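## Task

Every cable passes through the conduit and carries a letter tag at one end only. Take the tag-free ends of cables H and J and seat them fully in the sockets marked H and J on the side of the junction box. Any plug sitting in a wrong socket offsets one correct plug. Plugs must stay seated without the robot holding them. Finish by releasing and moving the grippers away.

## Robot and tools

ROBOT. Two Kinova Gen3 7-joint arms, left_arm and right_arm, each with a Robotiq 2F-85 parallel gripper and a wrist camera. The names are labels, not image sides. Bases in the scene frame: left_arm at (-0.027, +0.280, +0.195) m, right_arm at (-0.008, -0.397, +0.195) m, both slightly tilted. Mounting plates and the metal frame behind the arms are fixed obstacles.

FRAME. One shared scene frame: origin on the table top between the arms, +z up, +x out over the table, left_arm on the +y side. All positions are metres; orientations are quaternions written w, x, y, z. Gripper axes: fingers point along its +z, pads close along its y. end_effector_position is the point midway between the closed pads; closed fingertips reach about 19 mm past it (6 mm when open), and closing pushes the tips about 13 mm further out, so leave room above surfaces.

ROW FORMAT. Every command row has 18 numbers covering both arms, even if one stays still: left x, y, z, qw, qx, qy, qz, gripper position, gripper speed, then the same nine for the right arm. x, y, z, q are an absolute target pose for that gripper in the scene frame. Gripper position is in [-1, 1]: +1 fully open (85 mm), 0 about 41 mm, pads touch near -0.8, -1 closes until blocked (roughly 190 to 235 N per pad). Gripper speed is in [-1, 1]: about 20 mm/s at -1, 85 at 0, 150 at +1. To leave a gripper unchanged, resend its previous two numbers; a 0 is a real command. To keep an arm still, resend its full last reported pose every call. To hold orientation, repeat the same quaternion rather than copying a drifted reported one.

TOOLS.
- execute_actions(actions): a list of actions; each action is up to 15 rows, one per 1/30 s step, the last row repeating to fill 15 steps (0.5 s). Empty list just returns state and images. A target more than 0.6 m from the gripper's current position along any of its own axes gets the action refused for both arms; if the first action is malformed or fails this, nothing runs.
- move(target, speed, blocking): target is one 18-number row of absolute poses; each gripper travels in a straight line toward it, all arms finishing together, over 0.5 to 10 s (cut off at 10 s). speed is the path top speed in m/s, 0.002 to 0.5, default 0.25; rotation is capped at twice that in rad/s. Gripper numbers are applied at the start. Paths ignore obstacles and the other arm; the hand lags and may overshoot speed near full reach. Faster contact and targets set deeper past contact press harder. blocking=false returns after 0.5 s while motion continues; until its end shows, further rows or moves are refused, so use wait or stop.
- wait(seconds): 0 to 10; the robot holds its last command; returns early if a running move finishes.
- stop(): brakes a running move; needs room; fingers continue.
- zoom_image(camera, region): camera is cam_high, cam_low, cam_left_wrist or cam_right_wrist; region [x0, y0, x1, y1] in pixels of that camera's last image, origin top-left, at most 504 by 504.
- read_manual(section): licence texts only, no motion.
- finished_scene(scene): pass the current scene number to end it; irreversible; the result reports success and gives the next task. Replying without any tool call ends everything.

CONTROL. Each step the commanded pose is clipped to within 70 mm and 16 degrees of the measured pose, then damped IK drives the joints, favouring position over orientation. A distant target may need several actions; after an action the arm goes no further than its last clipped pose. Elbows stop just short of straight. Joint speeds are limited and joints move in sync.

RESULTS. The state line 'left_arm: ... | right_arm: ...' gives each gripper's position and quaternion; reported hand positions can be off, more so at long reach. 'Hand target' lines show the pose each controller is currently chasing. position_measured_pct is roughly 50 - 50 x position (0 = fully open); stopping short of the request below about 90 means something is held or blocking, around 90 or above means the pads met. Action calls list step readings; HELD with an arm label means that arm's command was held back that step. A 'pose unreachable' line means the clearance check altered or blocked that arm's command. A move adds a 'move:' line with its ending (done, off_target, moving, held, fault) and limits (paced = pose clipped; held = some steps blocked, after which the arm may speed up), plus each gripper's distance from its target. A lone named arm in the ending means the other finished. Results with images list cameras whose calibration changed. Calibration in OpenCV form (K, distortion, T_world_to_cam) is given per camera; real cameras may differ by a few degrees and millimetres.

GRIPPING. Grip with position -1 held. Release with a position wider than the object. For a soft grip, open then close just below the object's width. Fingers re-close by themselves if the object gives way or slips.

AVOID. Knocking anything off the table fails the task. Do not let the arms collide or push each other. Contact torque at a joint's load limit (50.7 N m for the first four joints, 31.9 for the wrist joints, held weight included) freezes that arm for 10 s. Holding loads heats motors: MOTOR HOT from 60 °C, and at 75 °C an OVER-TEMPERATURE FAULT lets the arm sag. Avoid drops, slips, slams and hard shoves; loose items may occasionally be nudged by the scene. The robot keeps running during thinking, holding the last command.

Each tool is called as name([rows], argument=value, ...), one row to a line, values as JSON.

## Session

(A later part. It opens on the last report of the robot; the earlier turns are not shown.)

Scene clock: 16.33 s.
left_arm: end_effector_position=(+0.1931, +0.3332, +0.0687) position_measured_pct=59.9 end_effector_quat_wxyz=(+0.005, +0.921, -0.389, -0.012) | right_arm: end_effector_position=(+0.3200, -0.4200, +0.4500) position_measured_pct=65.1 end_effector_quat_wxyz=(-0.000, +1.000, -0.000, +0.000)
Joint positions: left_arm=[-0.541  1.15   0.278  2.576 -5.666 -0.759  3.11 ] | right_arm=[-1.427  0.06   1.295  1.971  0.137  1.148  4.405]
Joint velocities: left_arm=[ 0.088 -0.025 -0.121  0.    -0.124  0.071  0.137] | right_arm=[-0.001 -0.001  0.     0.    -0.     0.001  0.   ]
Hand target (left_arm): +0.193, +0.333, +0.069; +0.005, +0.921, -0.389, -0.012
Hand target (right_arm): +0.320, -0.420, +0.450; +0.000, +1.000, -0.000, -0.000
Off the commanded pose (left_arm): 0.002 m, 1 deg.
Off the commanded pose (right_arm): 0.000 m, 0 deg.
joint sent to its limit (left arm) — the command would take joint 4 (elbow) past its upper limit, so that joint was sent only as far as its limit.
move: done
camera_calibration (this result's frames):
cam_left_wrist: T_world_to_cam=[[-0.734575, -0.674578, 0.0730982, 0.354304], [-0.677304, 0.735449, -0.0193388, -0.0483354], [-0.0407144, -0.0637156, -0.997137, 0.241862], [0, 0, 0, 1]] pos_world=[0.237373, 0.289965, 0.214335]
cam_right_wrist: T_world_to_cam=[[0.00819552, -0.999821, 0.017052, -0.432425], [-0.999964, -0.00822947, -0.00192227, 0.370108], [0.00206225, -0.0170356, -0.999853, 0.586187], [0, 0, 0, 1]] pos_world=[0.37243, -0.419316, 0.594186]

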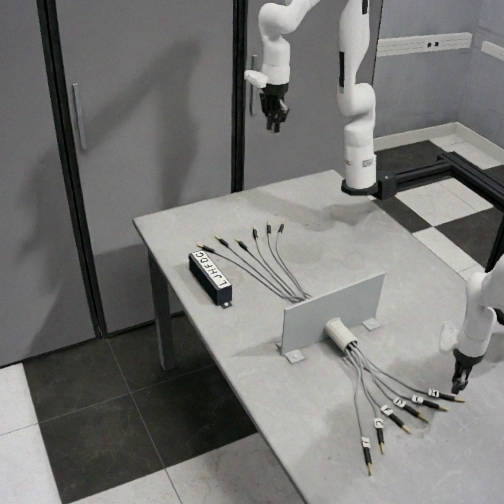

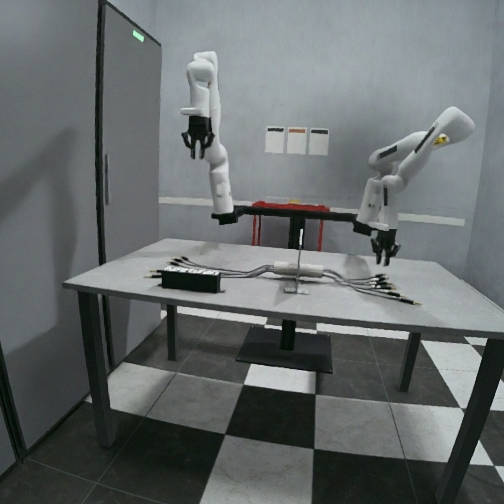

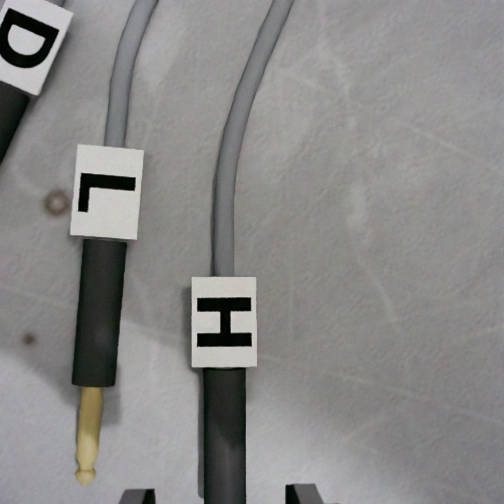

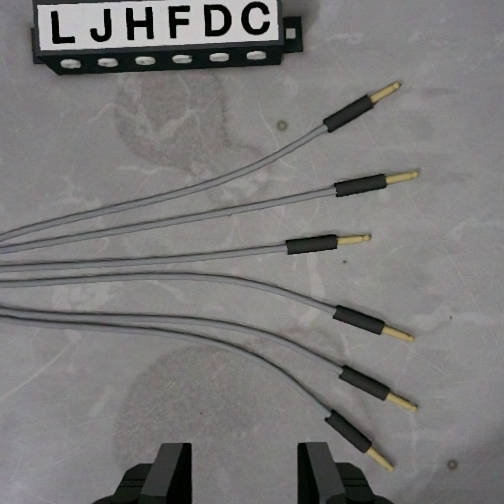

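move(target=[0.194,0.327,0.022,0,0.92,-0.39,0,-0.2,0,0.32,-0.42,0.45,0,1,0,0,-0.3,0], speed=0.08)

move(target=[0.194,0.327,0.022,0,0.92,-0.39,0,-0.65,0,0.32,-0.42,0.45,0,1,0,0,-0.3,0])

move(target=[0.175,0.375,0.024,0,0.92,-0.39,0,-0.65,0,0.32,-0.42,0.45,0,1,0,0,-0.3,0], speed=0.06)

move(target=[0.175,0.375,0.024,0,0.92,-0.39,0,-0.2,0,0.32,-0.42,0.45,0,1,0,0,-0.3,0])

Scene clock: 17.47 s.
left_arm: end_effector_position=(+0.1945, +0.3272, +0.0222) position_measured_pct=59.9 end_effector_quat_wxyz=(-0.000, +0.921, -0.390, +0.000) | right_arm: end_effector_position=(+0.3200, -0.4200, +0.4500) position_measured_pct=65.1 end_effector_quat_wxyz=(-0.000, +1.000, -0.000, +0.000)
Joint positions: left_arm=[-0.558  1.325  0.254  2.521 -5.778 -0.889  3.165] | right_arm=[-1.427  0.06   1.295  1.971  0.137  1.148  4.405]
Joint velocities: left_arm=[-0.001  0.011 -0.002 -0.    -0.003 -0.001  0.002] | right_arm=[ 0.    -0.     0.    -0.     0.001 -0.     0.   ]
Hand target (left_arm): +0.194, +0.327, +0.022; -0.000, +0.921, -0.390, +0.000
Hand target (right_arm): +0.320, -0.420, +0.450; +0.000, +1.000, -0.000, -0.000
Off the commanded pose (left_arm): 0.001 m, 0 deg.
Off the commanded pose (right_arm): 0.000 m, 0 deg.
move: done
camera_calibration (this result's frames):
cam_left_wrist: T_world_to_cam=[[-0.737292, -0.673443, 0.0536153, 0.3552], [-0.675424, 0.736476, -0.0374872, -0.0441547], [-0.0142408, -0.0638521, -0.997858, 0.190075], [0, 0, 0, 1]] pos_world=[0.23477, 0.283863, 0.168968]
cam_right_wrist: T_world_to_cam=[[0.00819544, -0.999821, 0.0170519, -0.432425], [-0.999964, -0.0082294, -0.00192237, 0.370109], [0.00206235, -0.0170356, -0.999853, 0.586187], [0, 0, 0, 1]] pos_world=[0.37243, -0.419316, 0.594186]

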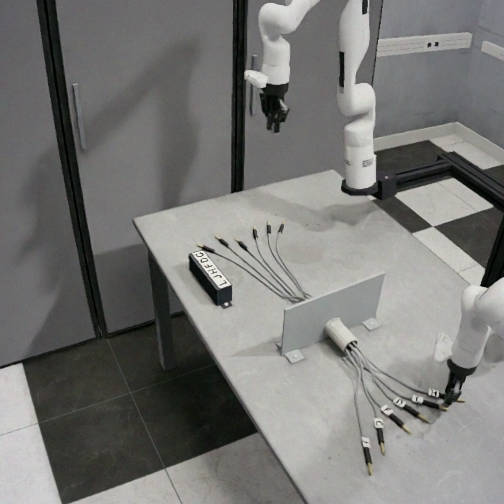

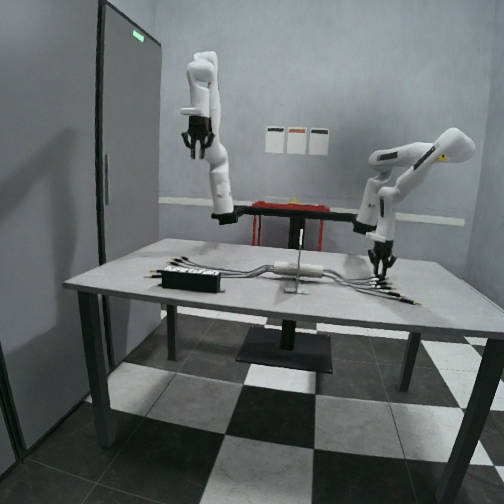

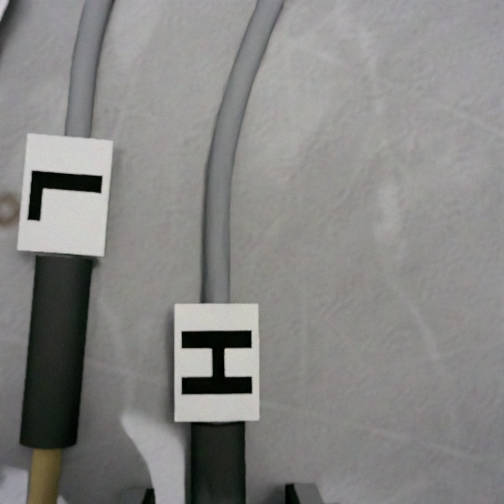

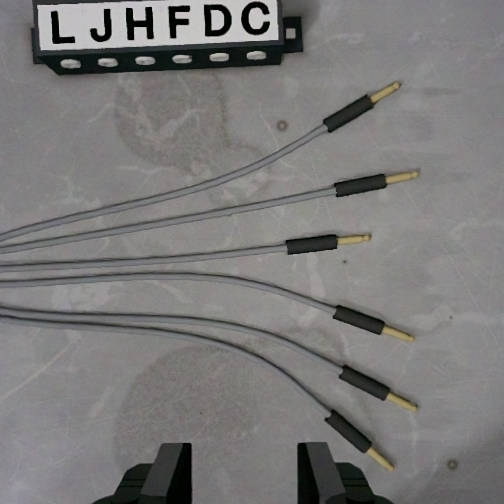

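Scene clock: 18.17 s.
left_arm: end_effector_position=(+0.1943, +0.3271, +0.0222) position_measured_pct=79.8 end_effector_quat_wxyz=(-0.000, +0.921, -0.390, +0.000) | right_arm: end_effector_position=(+0.3200, -0.4200, +0.4500) position_measured_pct=65.1 end_effector_quat_wxyz=(-0.000, +1.000, -0.000, +0.000)
Joint positions: left_arm=[-0.558  1.325  0.254  2.522 -5.778 -0.889  3.165] | right_arm=[-1.427  0.06   1.295  1.971  0.137  1.148  4.405]
Joint velocities: left_arm=[ 0.     0.002 -0.002 -0.     0.001 -0.    -0.   ] | right_arm=[ 0.001 -0.    -0.    -0.001  0.001 -0.002 -0.   ]
Hand target (left_arm): +0.194, +0.327, +0.022; +0.000, +0.921, -0.390, +0.000
Hand target (right_arm): +0.320, -0.420, +0.450; +0.000, +1.000, -0.000, -0.000
Off the commanded pose (left_arm): 0.000 m, 0 deg.
Off the commanded pose (right_arm): 0.000 m, 0 deg.
move: done
camera_calibration (this result's frames):
cam_left_wrist: T_world_to_cam=[[-0.737708, -0.672973, 0.053805, 0.354972], [-0.674966, 0.736896, -0.0374776, -0.0444468], [-0.0144273, -0.0639641, -0.997848, 0.190198], [0, 0, 0, 1]] pos_world=[0.234609, 0.283805, 0.169024]
cam_right_wrist: T_world_to_cam=[[0.00819556, -0.999821, 0.017052, -0.432425], [-0.999964, -0.00822952, -0.00192238, 0.370109], [0.00206237, -0.0170356, -0.999853, 0.586187], [0, 0, 0, 1]] pos_world=[0.37243, -0.419316, 0.594186]

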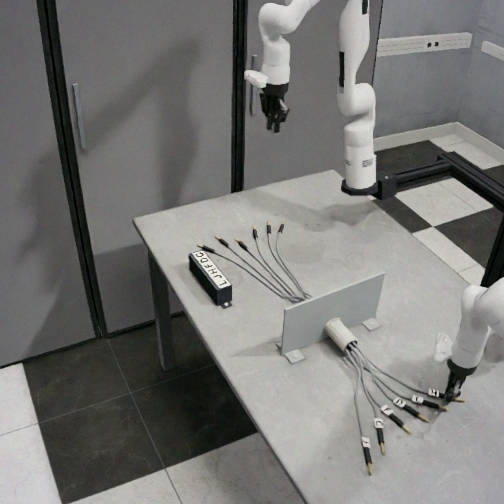

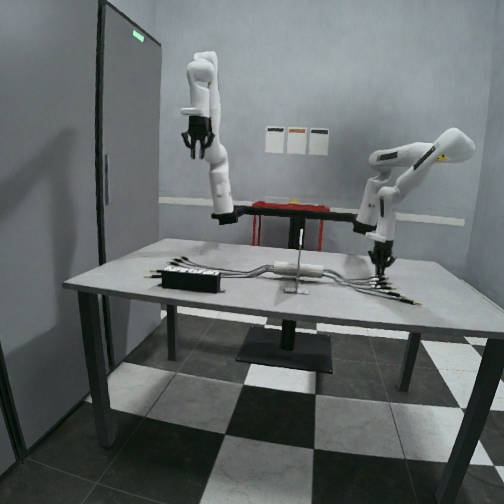

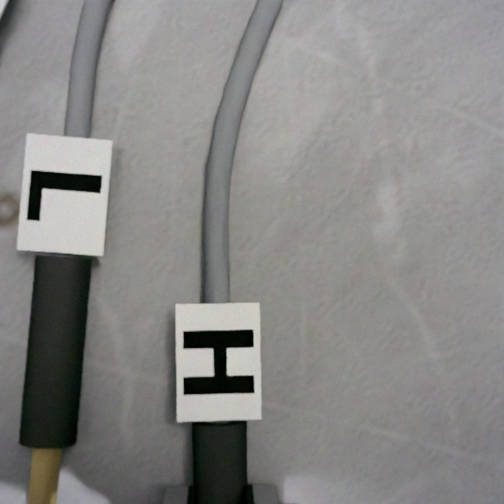

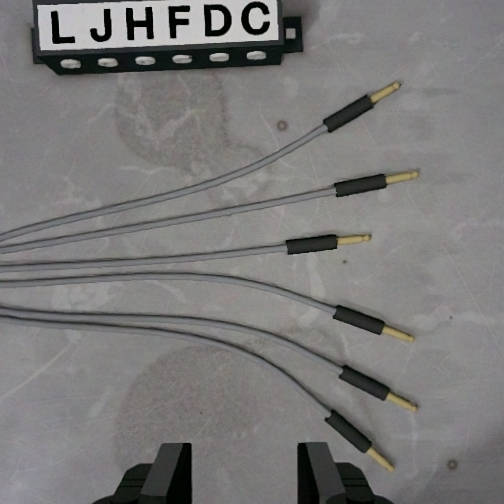

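Scene clock: 19.33 s.
left_arm: end_effector_position=(+0.1752, +0.3750, +0.0239) position_measured_pct=79.8 end_effector_quat_wxyz=(-0.000, +0.920, -0.391, +0.000) | right_arm: end_effector_position=(+0.3200, -0.4200, +0.4500) position_measured_pct=65.1 end_effector_quat_wxyz=(-0.000, +1.000, -0.000, +0.000)
Joint positions: left_arm=[-0.725  1.296  0.166  2.558 -5.924 -0.886  3.089] | right_arm=[-1.427  0.06   1.295  1.971  0.137  1.148  4.405]
Joint velocities: left_arm=[-0.008 -0.003  0.001  0.    -0.005  0.002  0.002] | right_arm=[-0.001 -0.001 -0.    -0.001  0.     0.002 -0.   ]
Hand target (left_arm): +0.175, +0.376, +0.024; -0.001, +0.921, -0.390, -0.000
Hand target (right_arm): +0.320, -0.420, +0.450; +0.000, +1.000, -0.000, -0.000
Off the commanded pose (left_arm): 0.000 m, 0 deg.
Off the commanded pose (right_arm): 0.000 m, 0 deg.
move: done
camera_calibration (this result's frames):
cam_left_wrist: T_world_to_cam=[[-0.738831, -0.671699, 0.0543087, 0.372714], [-0.67372, 0.738057, -0.0370653, -0.0932298], [-0.0151861, -0.0639738, -0.997836, 0.194726], [0, 0, 0, 1]] pos_world=[0.215519, 0.331618, 0.170608]
cam_right_wrist: T_world_to_cam=[[0.00819522, -0.999821, 0.0170519, -0.432425], [-0.999964, -0.00822918, -0.00192228, 0.370109], [0.00206226, -0.0170355, -0.999853, 0.586187], [0, 0, 0, 1]] pos_world=[0.37243, -0.419316, 0.594186]

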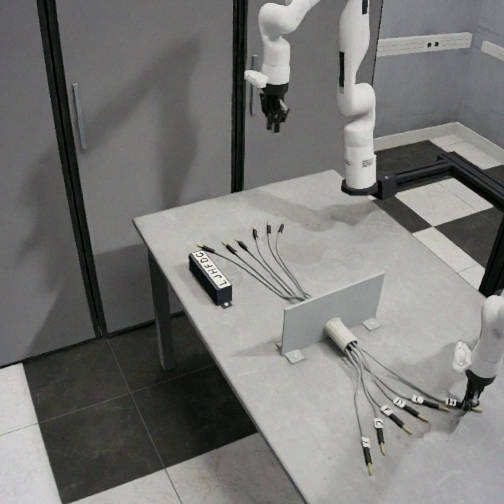

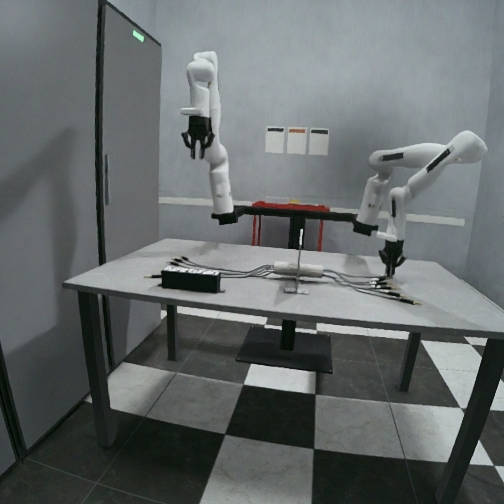

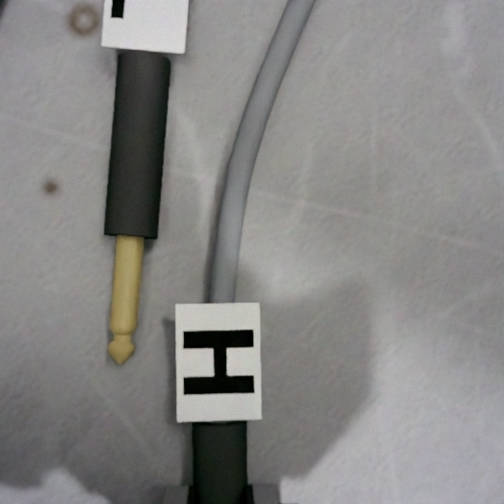

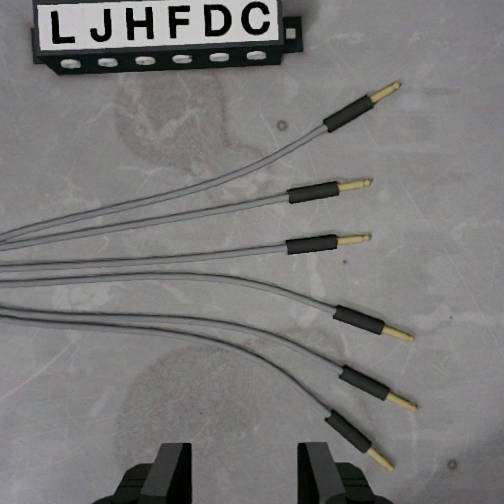

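Scene clock: 20.03 s.
left_arm: end_effector_position=(+0.1750, +0.3750, +0.0240) position_measured_pct=59.9 end_effector_quat_wxyz=(-0.000, +0.921, -0.390, +0.000) | right_arm: end_effector_position=(+0.3200, -0.4200, +0.4500) position_measured_pct=65.1 end_effector_quat_wxyz=(-0.000, +1.000, -0.000, +0.000)
Joint positions: left_arm=[-0.726  1.296  0.166  2.558 -5.924 -0.886  3.09 ] | right_arm=[-1.427  0.06   1.295  1.971  0.137  1.148  4.405]
Joint velocities: left_arm=[ 0.     0.002  0.     0.     0.    -0.001 -0.   ] | right_arm=[-0.001  0.001  0.     0.001 -0.001  0.     0.   ]
Hand target (left_arm): +0.175, +0.375, +0.024; -0.000, +0.921, -0.390, -0.000
Hand target (right_arm): +0.320, -0.420, +0.450; +0.000, +1.000, -0.000, -0.000
Off the commanded pose (left_arm): 0.000 m, 0 deg.
Off the commanded pose (right_arm): 0.000 m, 0 deg.
move: done
camera_calibration (this result's frames):
cam_left_wrist: T_world_to_cam=[[-0.737616, -0.673003, 0.05467, 0.372809], [-0.675047, 0.736842, -0.0370987, -0.0926754], [-0.0153156, -0.0642694, -0.997815, 0.194996], [0, 0, 0, 1]] pos_world=[0.215416, 0.331721, 0.170751]
cam_right_wrist: T_world_to_cam=[[0.00819534, -0.999821, 0.0170521, -0.432425], [-0.999964, -0.0082293, -0.00192221, 0.370108], [0.0020622, -0.0170357, -0.999853, 0.586187], [0, 0, 0, 1]] pos_world=[0.37243, -0.419316, 0.594186]

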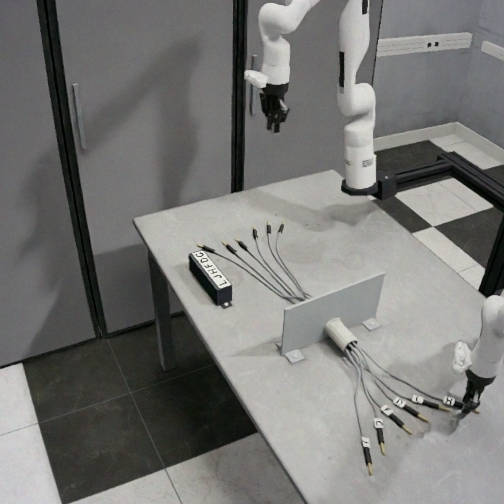

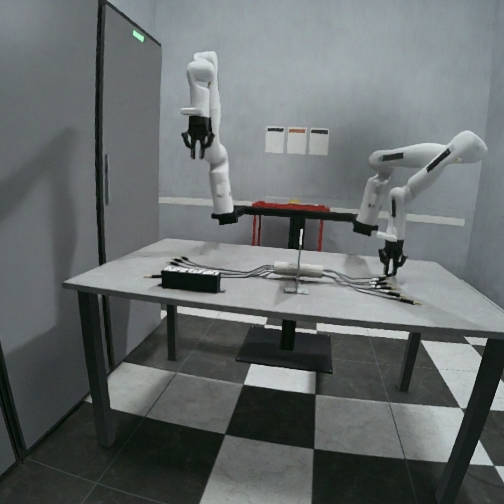

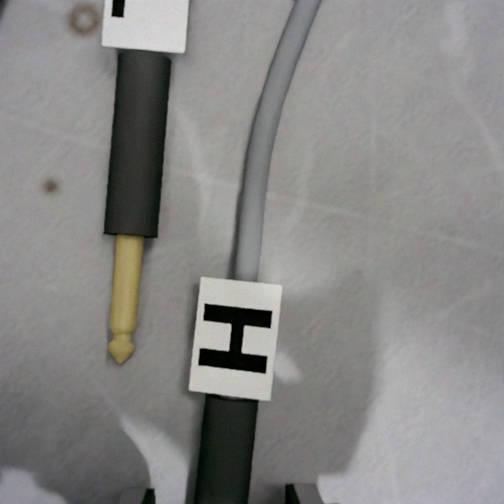

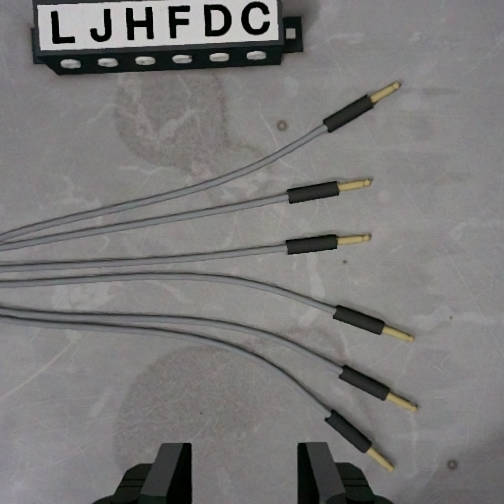

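move(target=[0.18,0.38,0.06,0,0.92,-0.39,0,-0.2,0,0.4248,-0.4715,0.07,0.164,0.748,-0.611,0.2,-0.3,0])

move(target=[0.22,0.42,0.12,0,0.92,-0.39,0,-0.2,0,0.4248,-0.4715,0.023,0.164,0.748,-0.611,0.2,-0.3,0], speed=0.08)

Scene clock: 23.73 s.
left_arm: end_effector_position=(+0.1807, +0.3799, +0.0596) position_measured_pct=59.9 end_effector_quat_wxyz=(+0.007, +0.920, -0.391, -0.008) | right_arm: end_effector_position=(+0.4256, -0.4719, +0.0710) position_measured_pct=65.1 end_effector_quat_wxyz=(+0.163, +0.747, -0.612, +0.202)
Joint positions: left_arm=[-0.553  1.113 -0.016  2.576 -6.084 -0.66   3.311] | right_arm=[-0.767  1.413  0.848  1.951 -0.828  0.243  3.598]
Joint velocities: left_arm=[ 0.075 -0.003 -0.096 -0.    -0.131  0.02   0.144] | right_arm=[-0.005  0.013  0.002 -0.006  0.003  0.005 -0.004]
Hand target (left_arm): +0.181, +0.380, +0.060; +0.007, +0.920, -0.391, -0.008
Hand target (right_arm): +0.425, -0.472, +0.071; +0.164, +0.748, -0.611, +0.202
Off the commanded pose (left_arm): 0.001 m, 1 deg.
Off the commanded pose (right_arm): 0.001 m, 0 deg.
joint sent to its limit (left arm) — the command would take joint 4 (elbow) past its upper limit, so that joint was sent only as far as its limit.
move: done
camera_calibration (this result's frames):
cam_left_wrist: T_world_to_cam=[[-0.737183, -0.671617, 0.0741056, 0.376583], [-0.674741, 0.737525, -0.0279756, -0.0919702], [-0.0358658, -0.0706252, -0.996858, 0.237015], [0, 0, 0, 1]] pos_world=[0.224056, 0.337489, 0.20579]
cam_right_wrist: T_world_to_cam=[[-0.980265, -0.197063, 0.0157063, 0.32093], [-0.178109, 0.845918, -0.502693, 0.56342], [0.0857758, -0.495569, -0.864323, -0.0649346], [0, 0, 0, 1]] pos_world=[0.420517, -0.445543, 0.222062]

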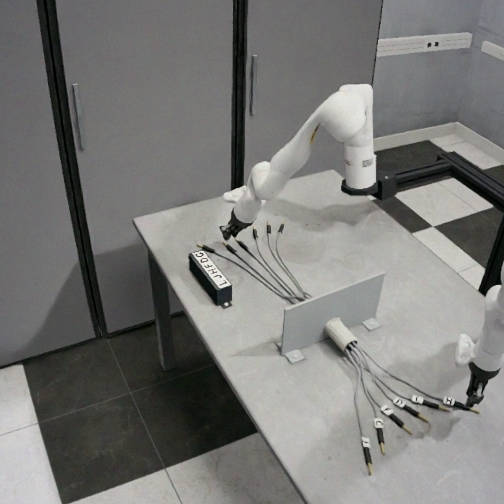

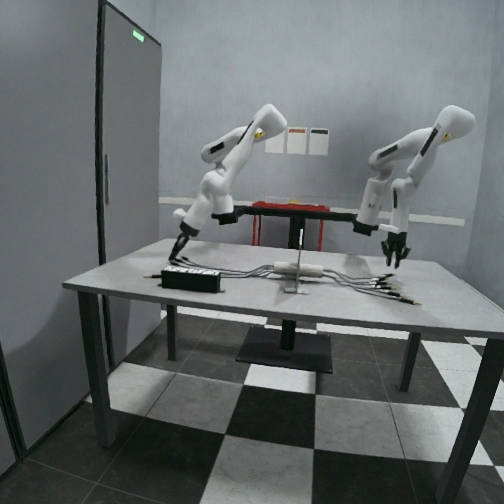

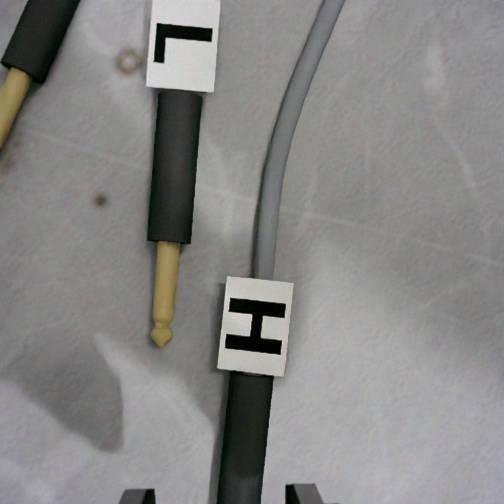

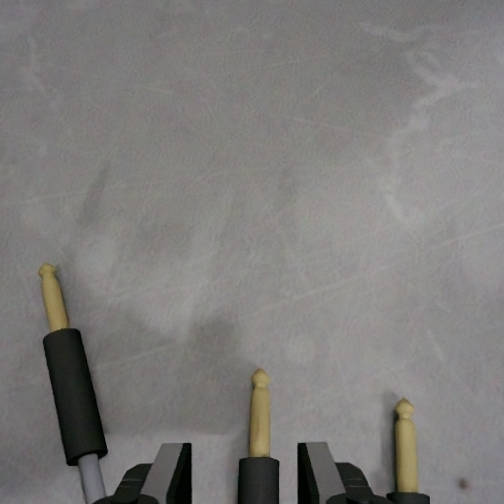

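Scene clock: 25.13 s.
left_arm: end_effector_position=(+0.2197, +0.4203, +0.1202) position_measured_pct=59.9 end_effector_quat_wxyz=(-0.000, +0.920, -0.391, -0.001) | right_arm: end_effector_position=(+0.4249, -0.4715, +0.0231) position_measured_pct=65.1 end_effector_quat_wxyz=(+0.164, +0.748, -0.611, +0.200)
Joint positions: left_arm=[-0.542  0.788 -0.096  2.503 -6.064 -0.283  3.215] | right_arm=[-0.723  1.505  0.785  1.888 -0.862  0.194  3.58 ]
Joint velocities: left_arm=[ 0.002 -0.009 -0.002 -0.001  0.002  0.001 -0.001] | right_arm=[ 0.001  0.002 -0.001  0.    -0.     0.     0.   ]
Hand target (left_arm): +0.220, +0.420, +0.120; -0.000, +0.920, -0.391, -0.000
Hand target (right_arm): +0.425, -0.472, +0.023; +0.164, +0.748, -0.611, +0.200
Off the commanded pose (left_arm): 0.000 m, 0 deg.
Off the commanded pose (right_arm): 0.000 m, 0 deg.
move: done
camera_calibration (this result's frames):
cam_left_wrist: T_world_to_cam=[[-0.738215, -0.672309, 0.0551219, 0.430763], [-0.67436, 0.737538, -0.0357294, -0.0928891], [-0.0166333, -0.063548, -0.99784, 0.294564], [0, 0, 0, 1]] pos_world=[0.260255, 0.376834, 0.266864]
cam_right_wrist: T_world_to_cam=[[-0.979984, -0.198093, 0.0197372, 0.320341], [-0.181111, 0.846006, -0.501471, 0.540114], [0.0826402, -0.495008, -0.86495, -0.104461], [0, 0, 0, 1]] pos_world=[0.420382, -0.445192, 0.174175]

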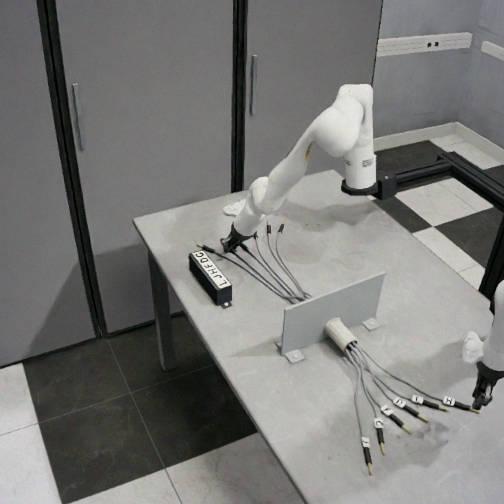

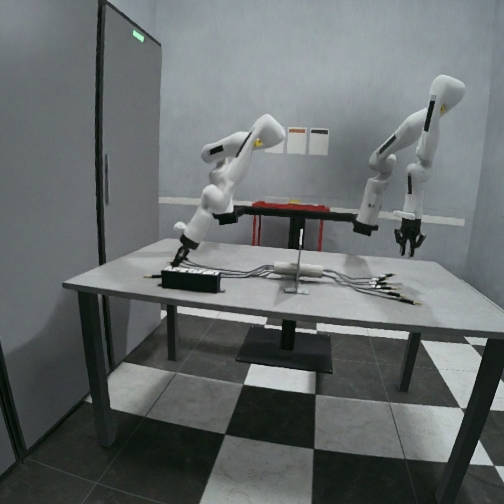

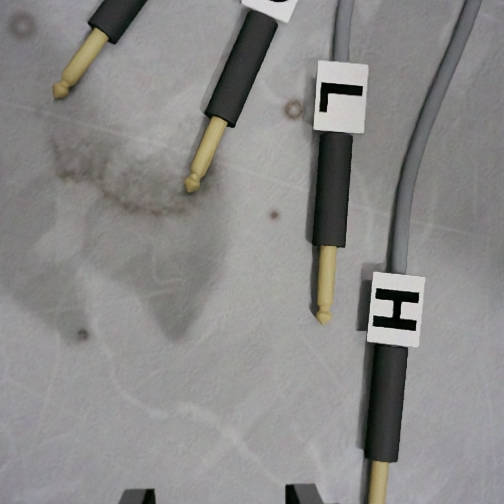

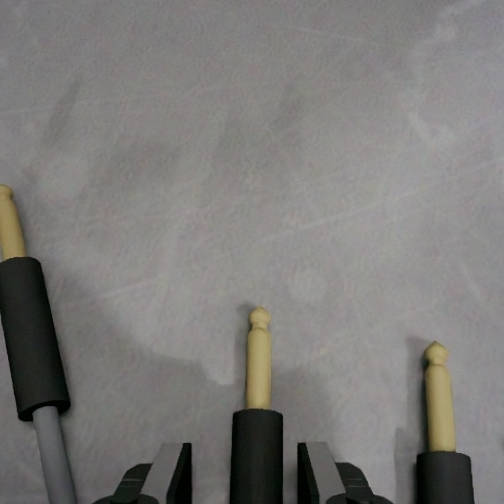

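move(target=[0.22,0.42,0.12,0,0.92,-0.39,0,-0.2,0,0.419,-0.463,0.022,0.164,0.748,-0.611,0.2,-0.3,0], speed=0.05)

move(target=[0.22,0.42,0.12,0,0.92,-0.39,0,-0.2,0,0.419,-0.463,0.022,0.164,0.748,-0.611,0.2,-1,0])

move(target=[0.22,0.42,0.12,0,0.92,-0.39,0,-0.2,0,0.419,-0.455,0.06,0.164,0.748,-0.611,0.2,-1,0], speed=0.1)

move(target=[0.22,0.42,0.12,0,0.92,-0.39,0,-0.2,0,0.45,-0.336,0.057,-0.007,0.966,0.026,0.259,-1,0], speed=0.2)

Scene clock: 26.00 s.
left_arm: end_effector_position=(+0.2200, +0.4200, +0.1200) position_measured_pct=59.9 end_effector_quat_wxyz=(-0.000, +0.921, -0.390, +0.000) | right_arm: end_effector_position=(+0.4190, -0.4631, +0.0220) position_measured_pct=65.1 end_effector_quat_wxyz=(+0.164, +0.748, -0.611, +0.200)
Joint positions: left_arm=[-0.543  0.789 -0.094  2.503 -6.065 -0.285  3.216] | right_arm=[-0.748  1.511  0.781  1.895 -0.871  0.199  3.565]
Joint velocities: left_arm=[-0.     0.001  0.     0.     0.     0.    -0.   ] | right_arm=[-0.003  0.001  0.     0.001  0.     0.    -0.001]
Hand target (left_arm): +0.220, +0.420, +0.120; -0.000, +0.921, -0.390, +0.000
Hand target (right_arm): +0.419, -0.463, +0.022; +0.164, +0.748, -0.611, +0.200
Off the commanded pose (left_arm): 0.000 m, 0 deg.
Off the commanded pose (right_arm): 0.000 m, 0 deg.
move: done
camera_calibration (this result's frames):
cam_left_wrist: T_world_to_cam=[[-0.737623, -0.672998, 0.0546442, 0.431047], [-0.67504, 0.736847, -0.0371093, -0.0918867], [-0.0152899, -0.0642597, -0.997816, 0.294369], [0, 0, 0, 1]] pos_world=[0.260424, 0.376717, 0.266762]
cam_right_wrist: T_world_to_cam=[[-0.98008, -0.197615, 0.0197658, 0.316525], [-0.180729, 0.846193, -0.501292, 0.531344], [0.0823373, -0.494879, -0.865052, -0.100595], [0, 0, 0, 1]] pos_world=[0.414532, -0.436852, 0.173082]

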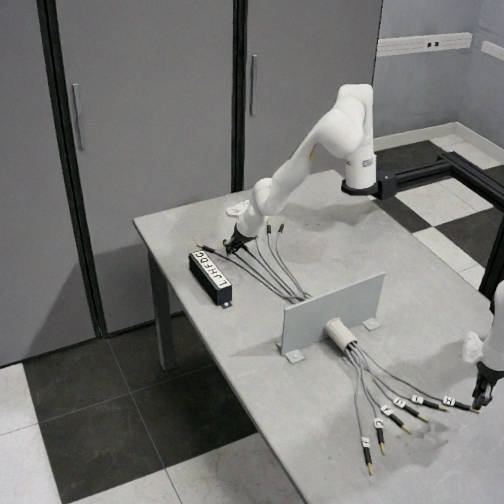

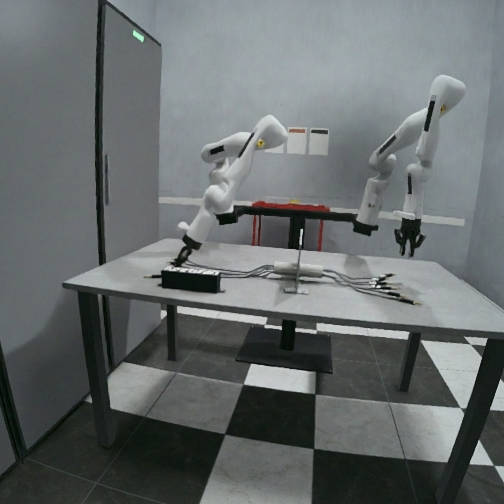

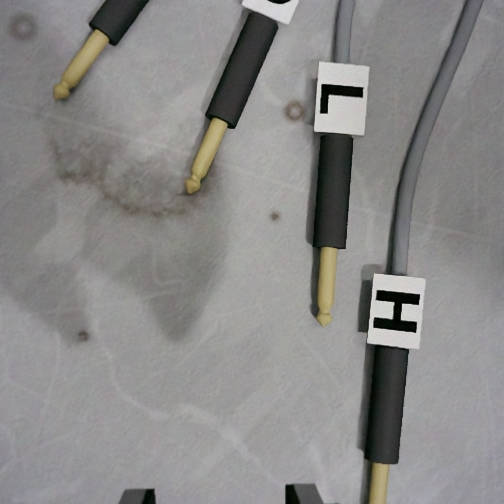

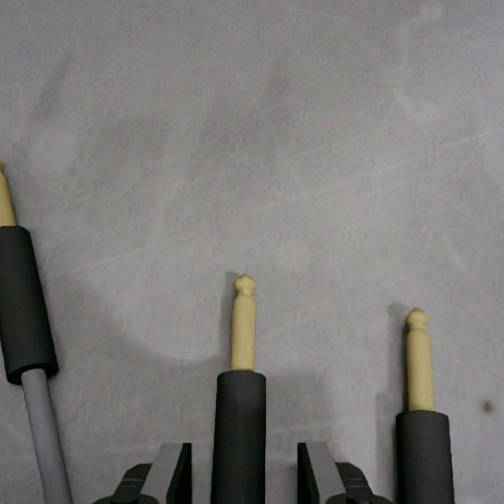

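Scene clock: 26.70 s.
left_arm: end_effector_position=(+0.2200, +0.4200, +0.1200) position_measured_pct=59.9 end_effector_quat_wxyz=(-0.000, +0.921, -0.390, +0.000) | right_arm: end_effector_position=(+0.4190, -0.4629, +0.0224) position_measured_pct=83.3 end_effector_quat_wxyz=(+0.164, +0.748, -0.611, +0.200)
Joint positions: left_arm=[-0.543  0.789 -0.094  2.503 -6.065 -0.285  3.216] | right_arm=[-0.749  1.511  0.781  1.896 -0.87   0.199  3.565]
Joint velocities: left_arm=[ 0.     0.002  0.001 -0.    -0.001  0.001  0.   ] | right_arm=[-0.     0.     0.    -0.    -0.     0.001  0.   ]
Hand target (left_arm): +0.220, +0.420, +0.120; -0.000, +0.921, -0.390, -0.000
Hand target (right_arm): +0.419, -0.463, +0.022; +0.164, +0.748, -0.611, +0.200
Off the commanded pose (left_arm): 0.000 m, 0 deg.
Off the commanded pose (right_arm): 0.000 m, 0 deg.
move: done
camera_calibration (this result's frames):
cam_left_wrist: T_world_to_cam=[[-0.737608, -0.673012, 0.0546722, 0.43104], [-0.675056, 0.736833, -0.0371009, -0.0918895], [-0.0153149, -0.0642727, -0.997815, 0.294371], [0, 0, 0, 1]] pos_world=[0.260417, 0.376723, 0.266752]
cam_right_wrist: T_world_to_cam=[[-0.980053, -0.197774, 0.0195291, 0.316488], [-0.180744, 0.846159, -0.501345, 0.531379], [0.0826283, -0.494875, -0.865027, -0.100273], [0, 0, 0, 1]] pos_world=[0.414504, -0.43666, 0.173485]

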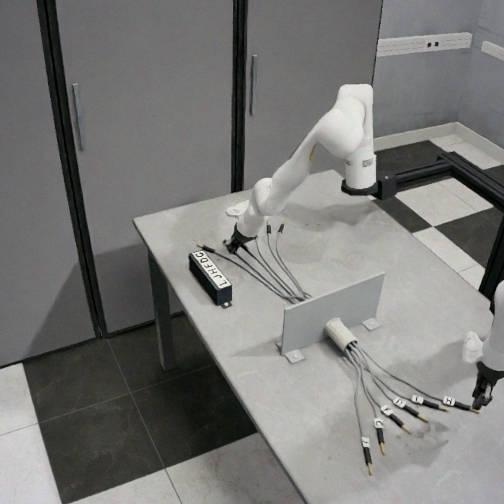

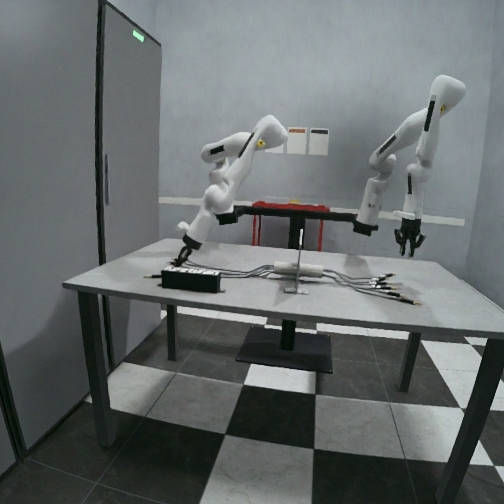

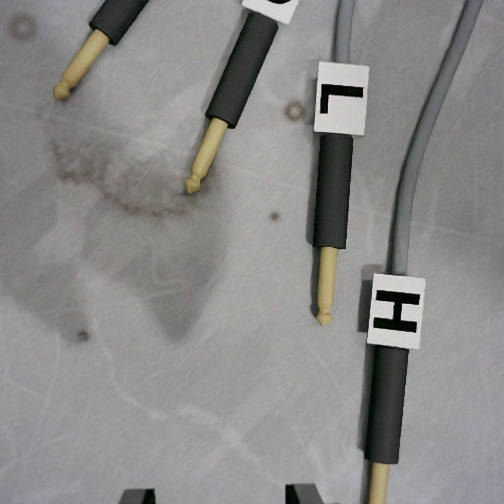

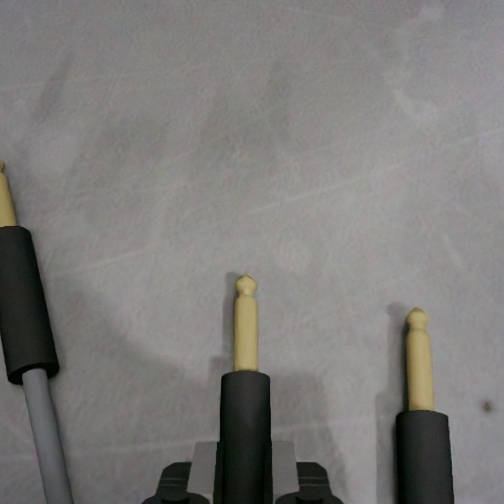

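Scene clock: 27.50 s.
left_arm: end_effector_position=(+0.2200, +0.4200, +0.1200) position_measured_pct=59.9 end_effector_quat_wxyz=(-0.000, +0.921, -0.390, +0.000) | right_arm: end_effector_position=(+0.4188, -0.4553, +0.0598) position_measured_pct=83.3 end_effector_quat_wxyz=(+0.164, +0.748, -0.611, +0.200)
Joint positions: left_arm=[-0.543  0.789 -0.094  2.503 -6.065 -0.285  3.216] | right_arm=[-0.805  1.449  0.84   1.937 -0.845  0.263  3.563]
Joint velocities: left_arm=[ 0.     0.     0.    -0.    -0.001 -0.    -0.   ] | right_arm=[-0.004 -0.003  0.001  0.002  0.     0.    -0.   ]
Hand target (left_arm): +0.220, +0.420, +0.120; +0.000, +0.921, -0.390, +0.000
Hand target (right_arm): +0.419, -0.455, +0.060; +0.164, +0.748, -0.611, +0.200
Off the commanded pose (left_arm): 0.000 m, 0 deg.
Off the commanded pose (right_arm): 0.000 m, 0 deg.
move: done
camera_calibration (this result's frames):
cam_left_wrist: T_world_to_cam=[[-0.737607, -0.673013, 0.0546728, 0.43104], [-0.675056, 0.736833, -0.0371007, -0.0918894], [-0.0153155, -0.064273, -0.997815, 0.294371], [0, 0, 0, 1]] pos_world=[0.260416, 0.376723, 0.266752]
cam_right_wrist: T_world_to_cam=[[-0.98012, -0.19738, 0.0201341, 0.317226], [-0.18069, 0.846088, -0.501484, 0.543601], [0.0819474, -0.495152, -0.864933, -0.0639619], [0, 0, 0, 1]] pos_world=[0.414384, -0.428991, 0.210897]

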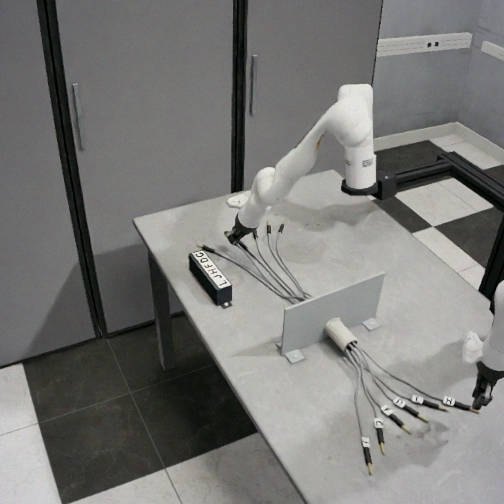

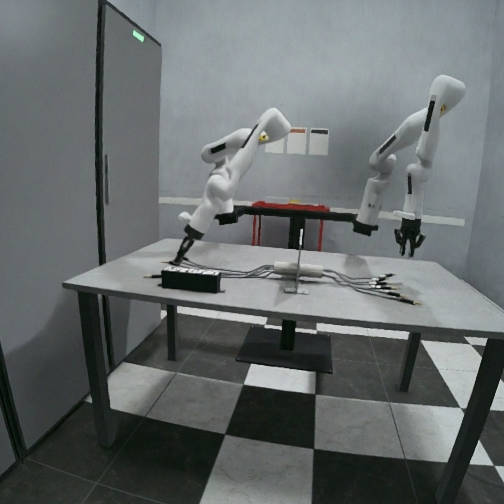

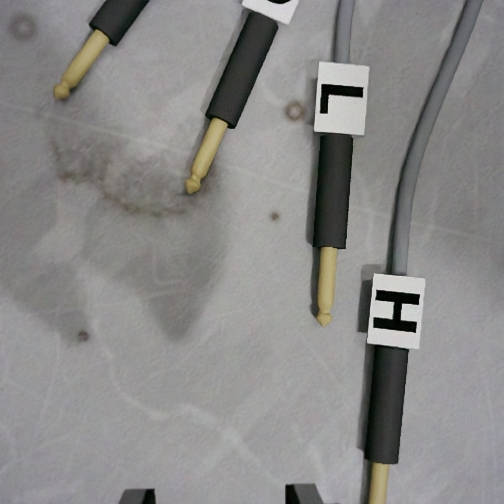

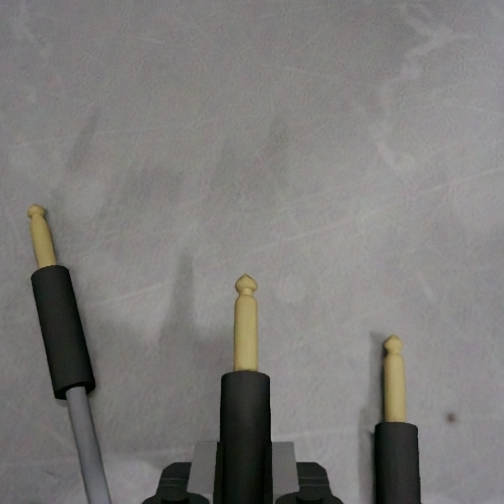

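Scene clock: 31.43 s.
left_arm: end_effector_position=(+0.2200, +0.4200, +0.1200) position_measured_pct=59.9 end_effector_quat_wxyz=(-0.000, +0.921, -0.390, +0.000) | right_arm: end_effector_position=(+0.4500, -0.3368, +0.0568) position_measured_pct=83.3 end_effector_quat_wxyz=(-0.006, +0.966, +0.026, +0.258)
Joint positions: left_arm=[-0.543  0.789 -0.094  2.503 -6.065 -0.285  3.216] | right_arm=[-0.596  1.312  0.477  2.241  0.01  -0.779  4.128]
Joint velocities: left_arm=[-0. -0. -0. -0. -0. -0. -0.] | right_arm=[ 0.003 -0.     0.001 -0.     0.003 -0.002  0.   ]
Hand target (left_arm): +0.220, +0.420, +0.120; +0.000, +0.921, -0.390, +0.000
Hand target (right_arm): +0.450, -0.337, +0.057; -0.006, +0.966, +0.026, +0.258
Off the commanded pose (left_arm): 0.000 m, 0 deg.
Off the commanded pose (right_arm): 0.001 m, 0 deg.
move: done
camera_calibration (this result's frames):
cam_left_wrist: T_world_to_cam=[[-0.737607, -0.673013, 0.0546728, 0.43104], [-0.675056, 0.736833, -0.0371007, -0.0918894], [-0.0153155, -0.064273, -0.997815, 0.294371], [0, 0, 0, 1]] pos_world=[0.260416, 0.376723, 0.266752]
cam_right_wrist: T_world_to_cam=[[0.0524427, -0.998415, 0.0204128, -0.363192], [-0.863766, -0.0556094, -0.500816, 0.451142], [0.501158, 0.00863226, -0.865313, -0.0294565], [0, 0, 0, 1]] pos_world=[0.42349, -0.337274, 0.207864]

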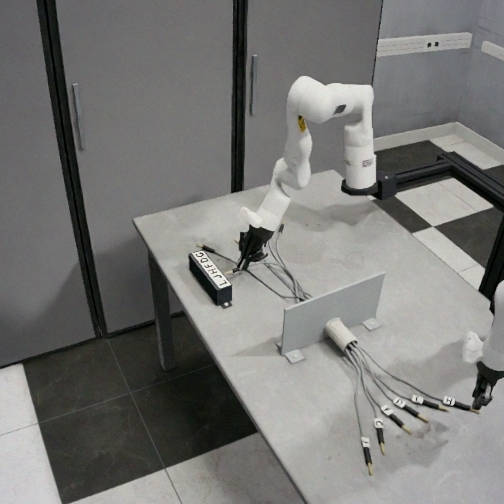

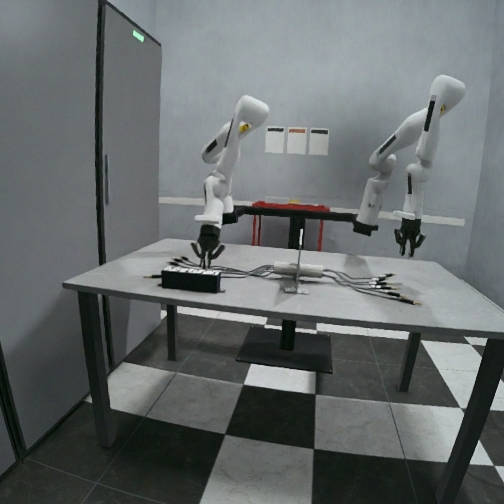

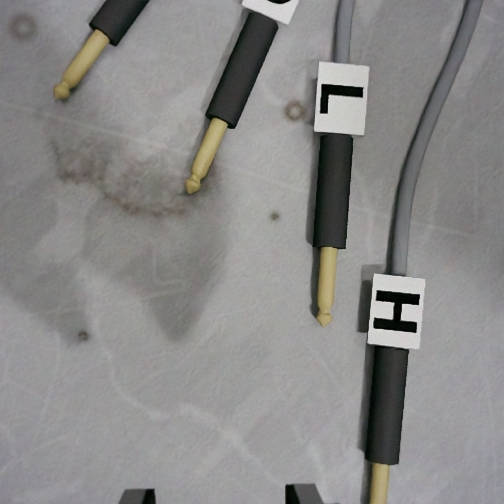

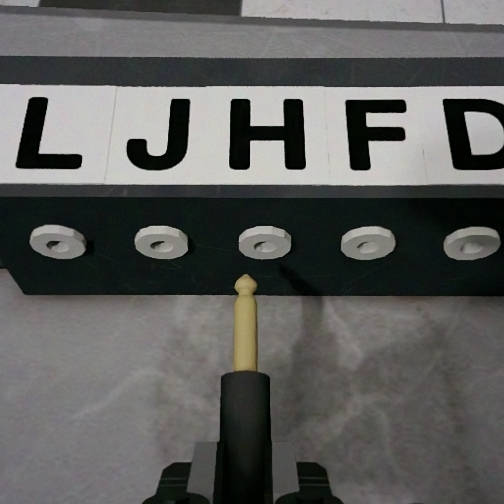

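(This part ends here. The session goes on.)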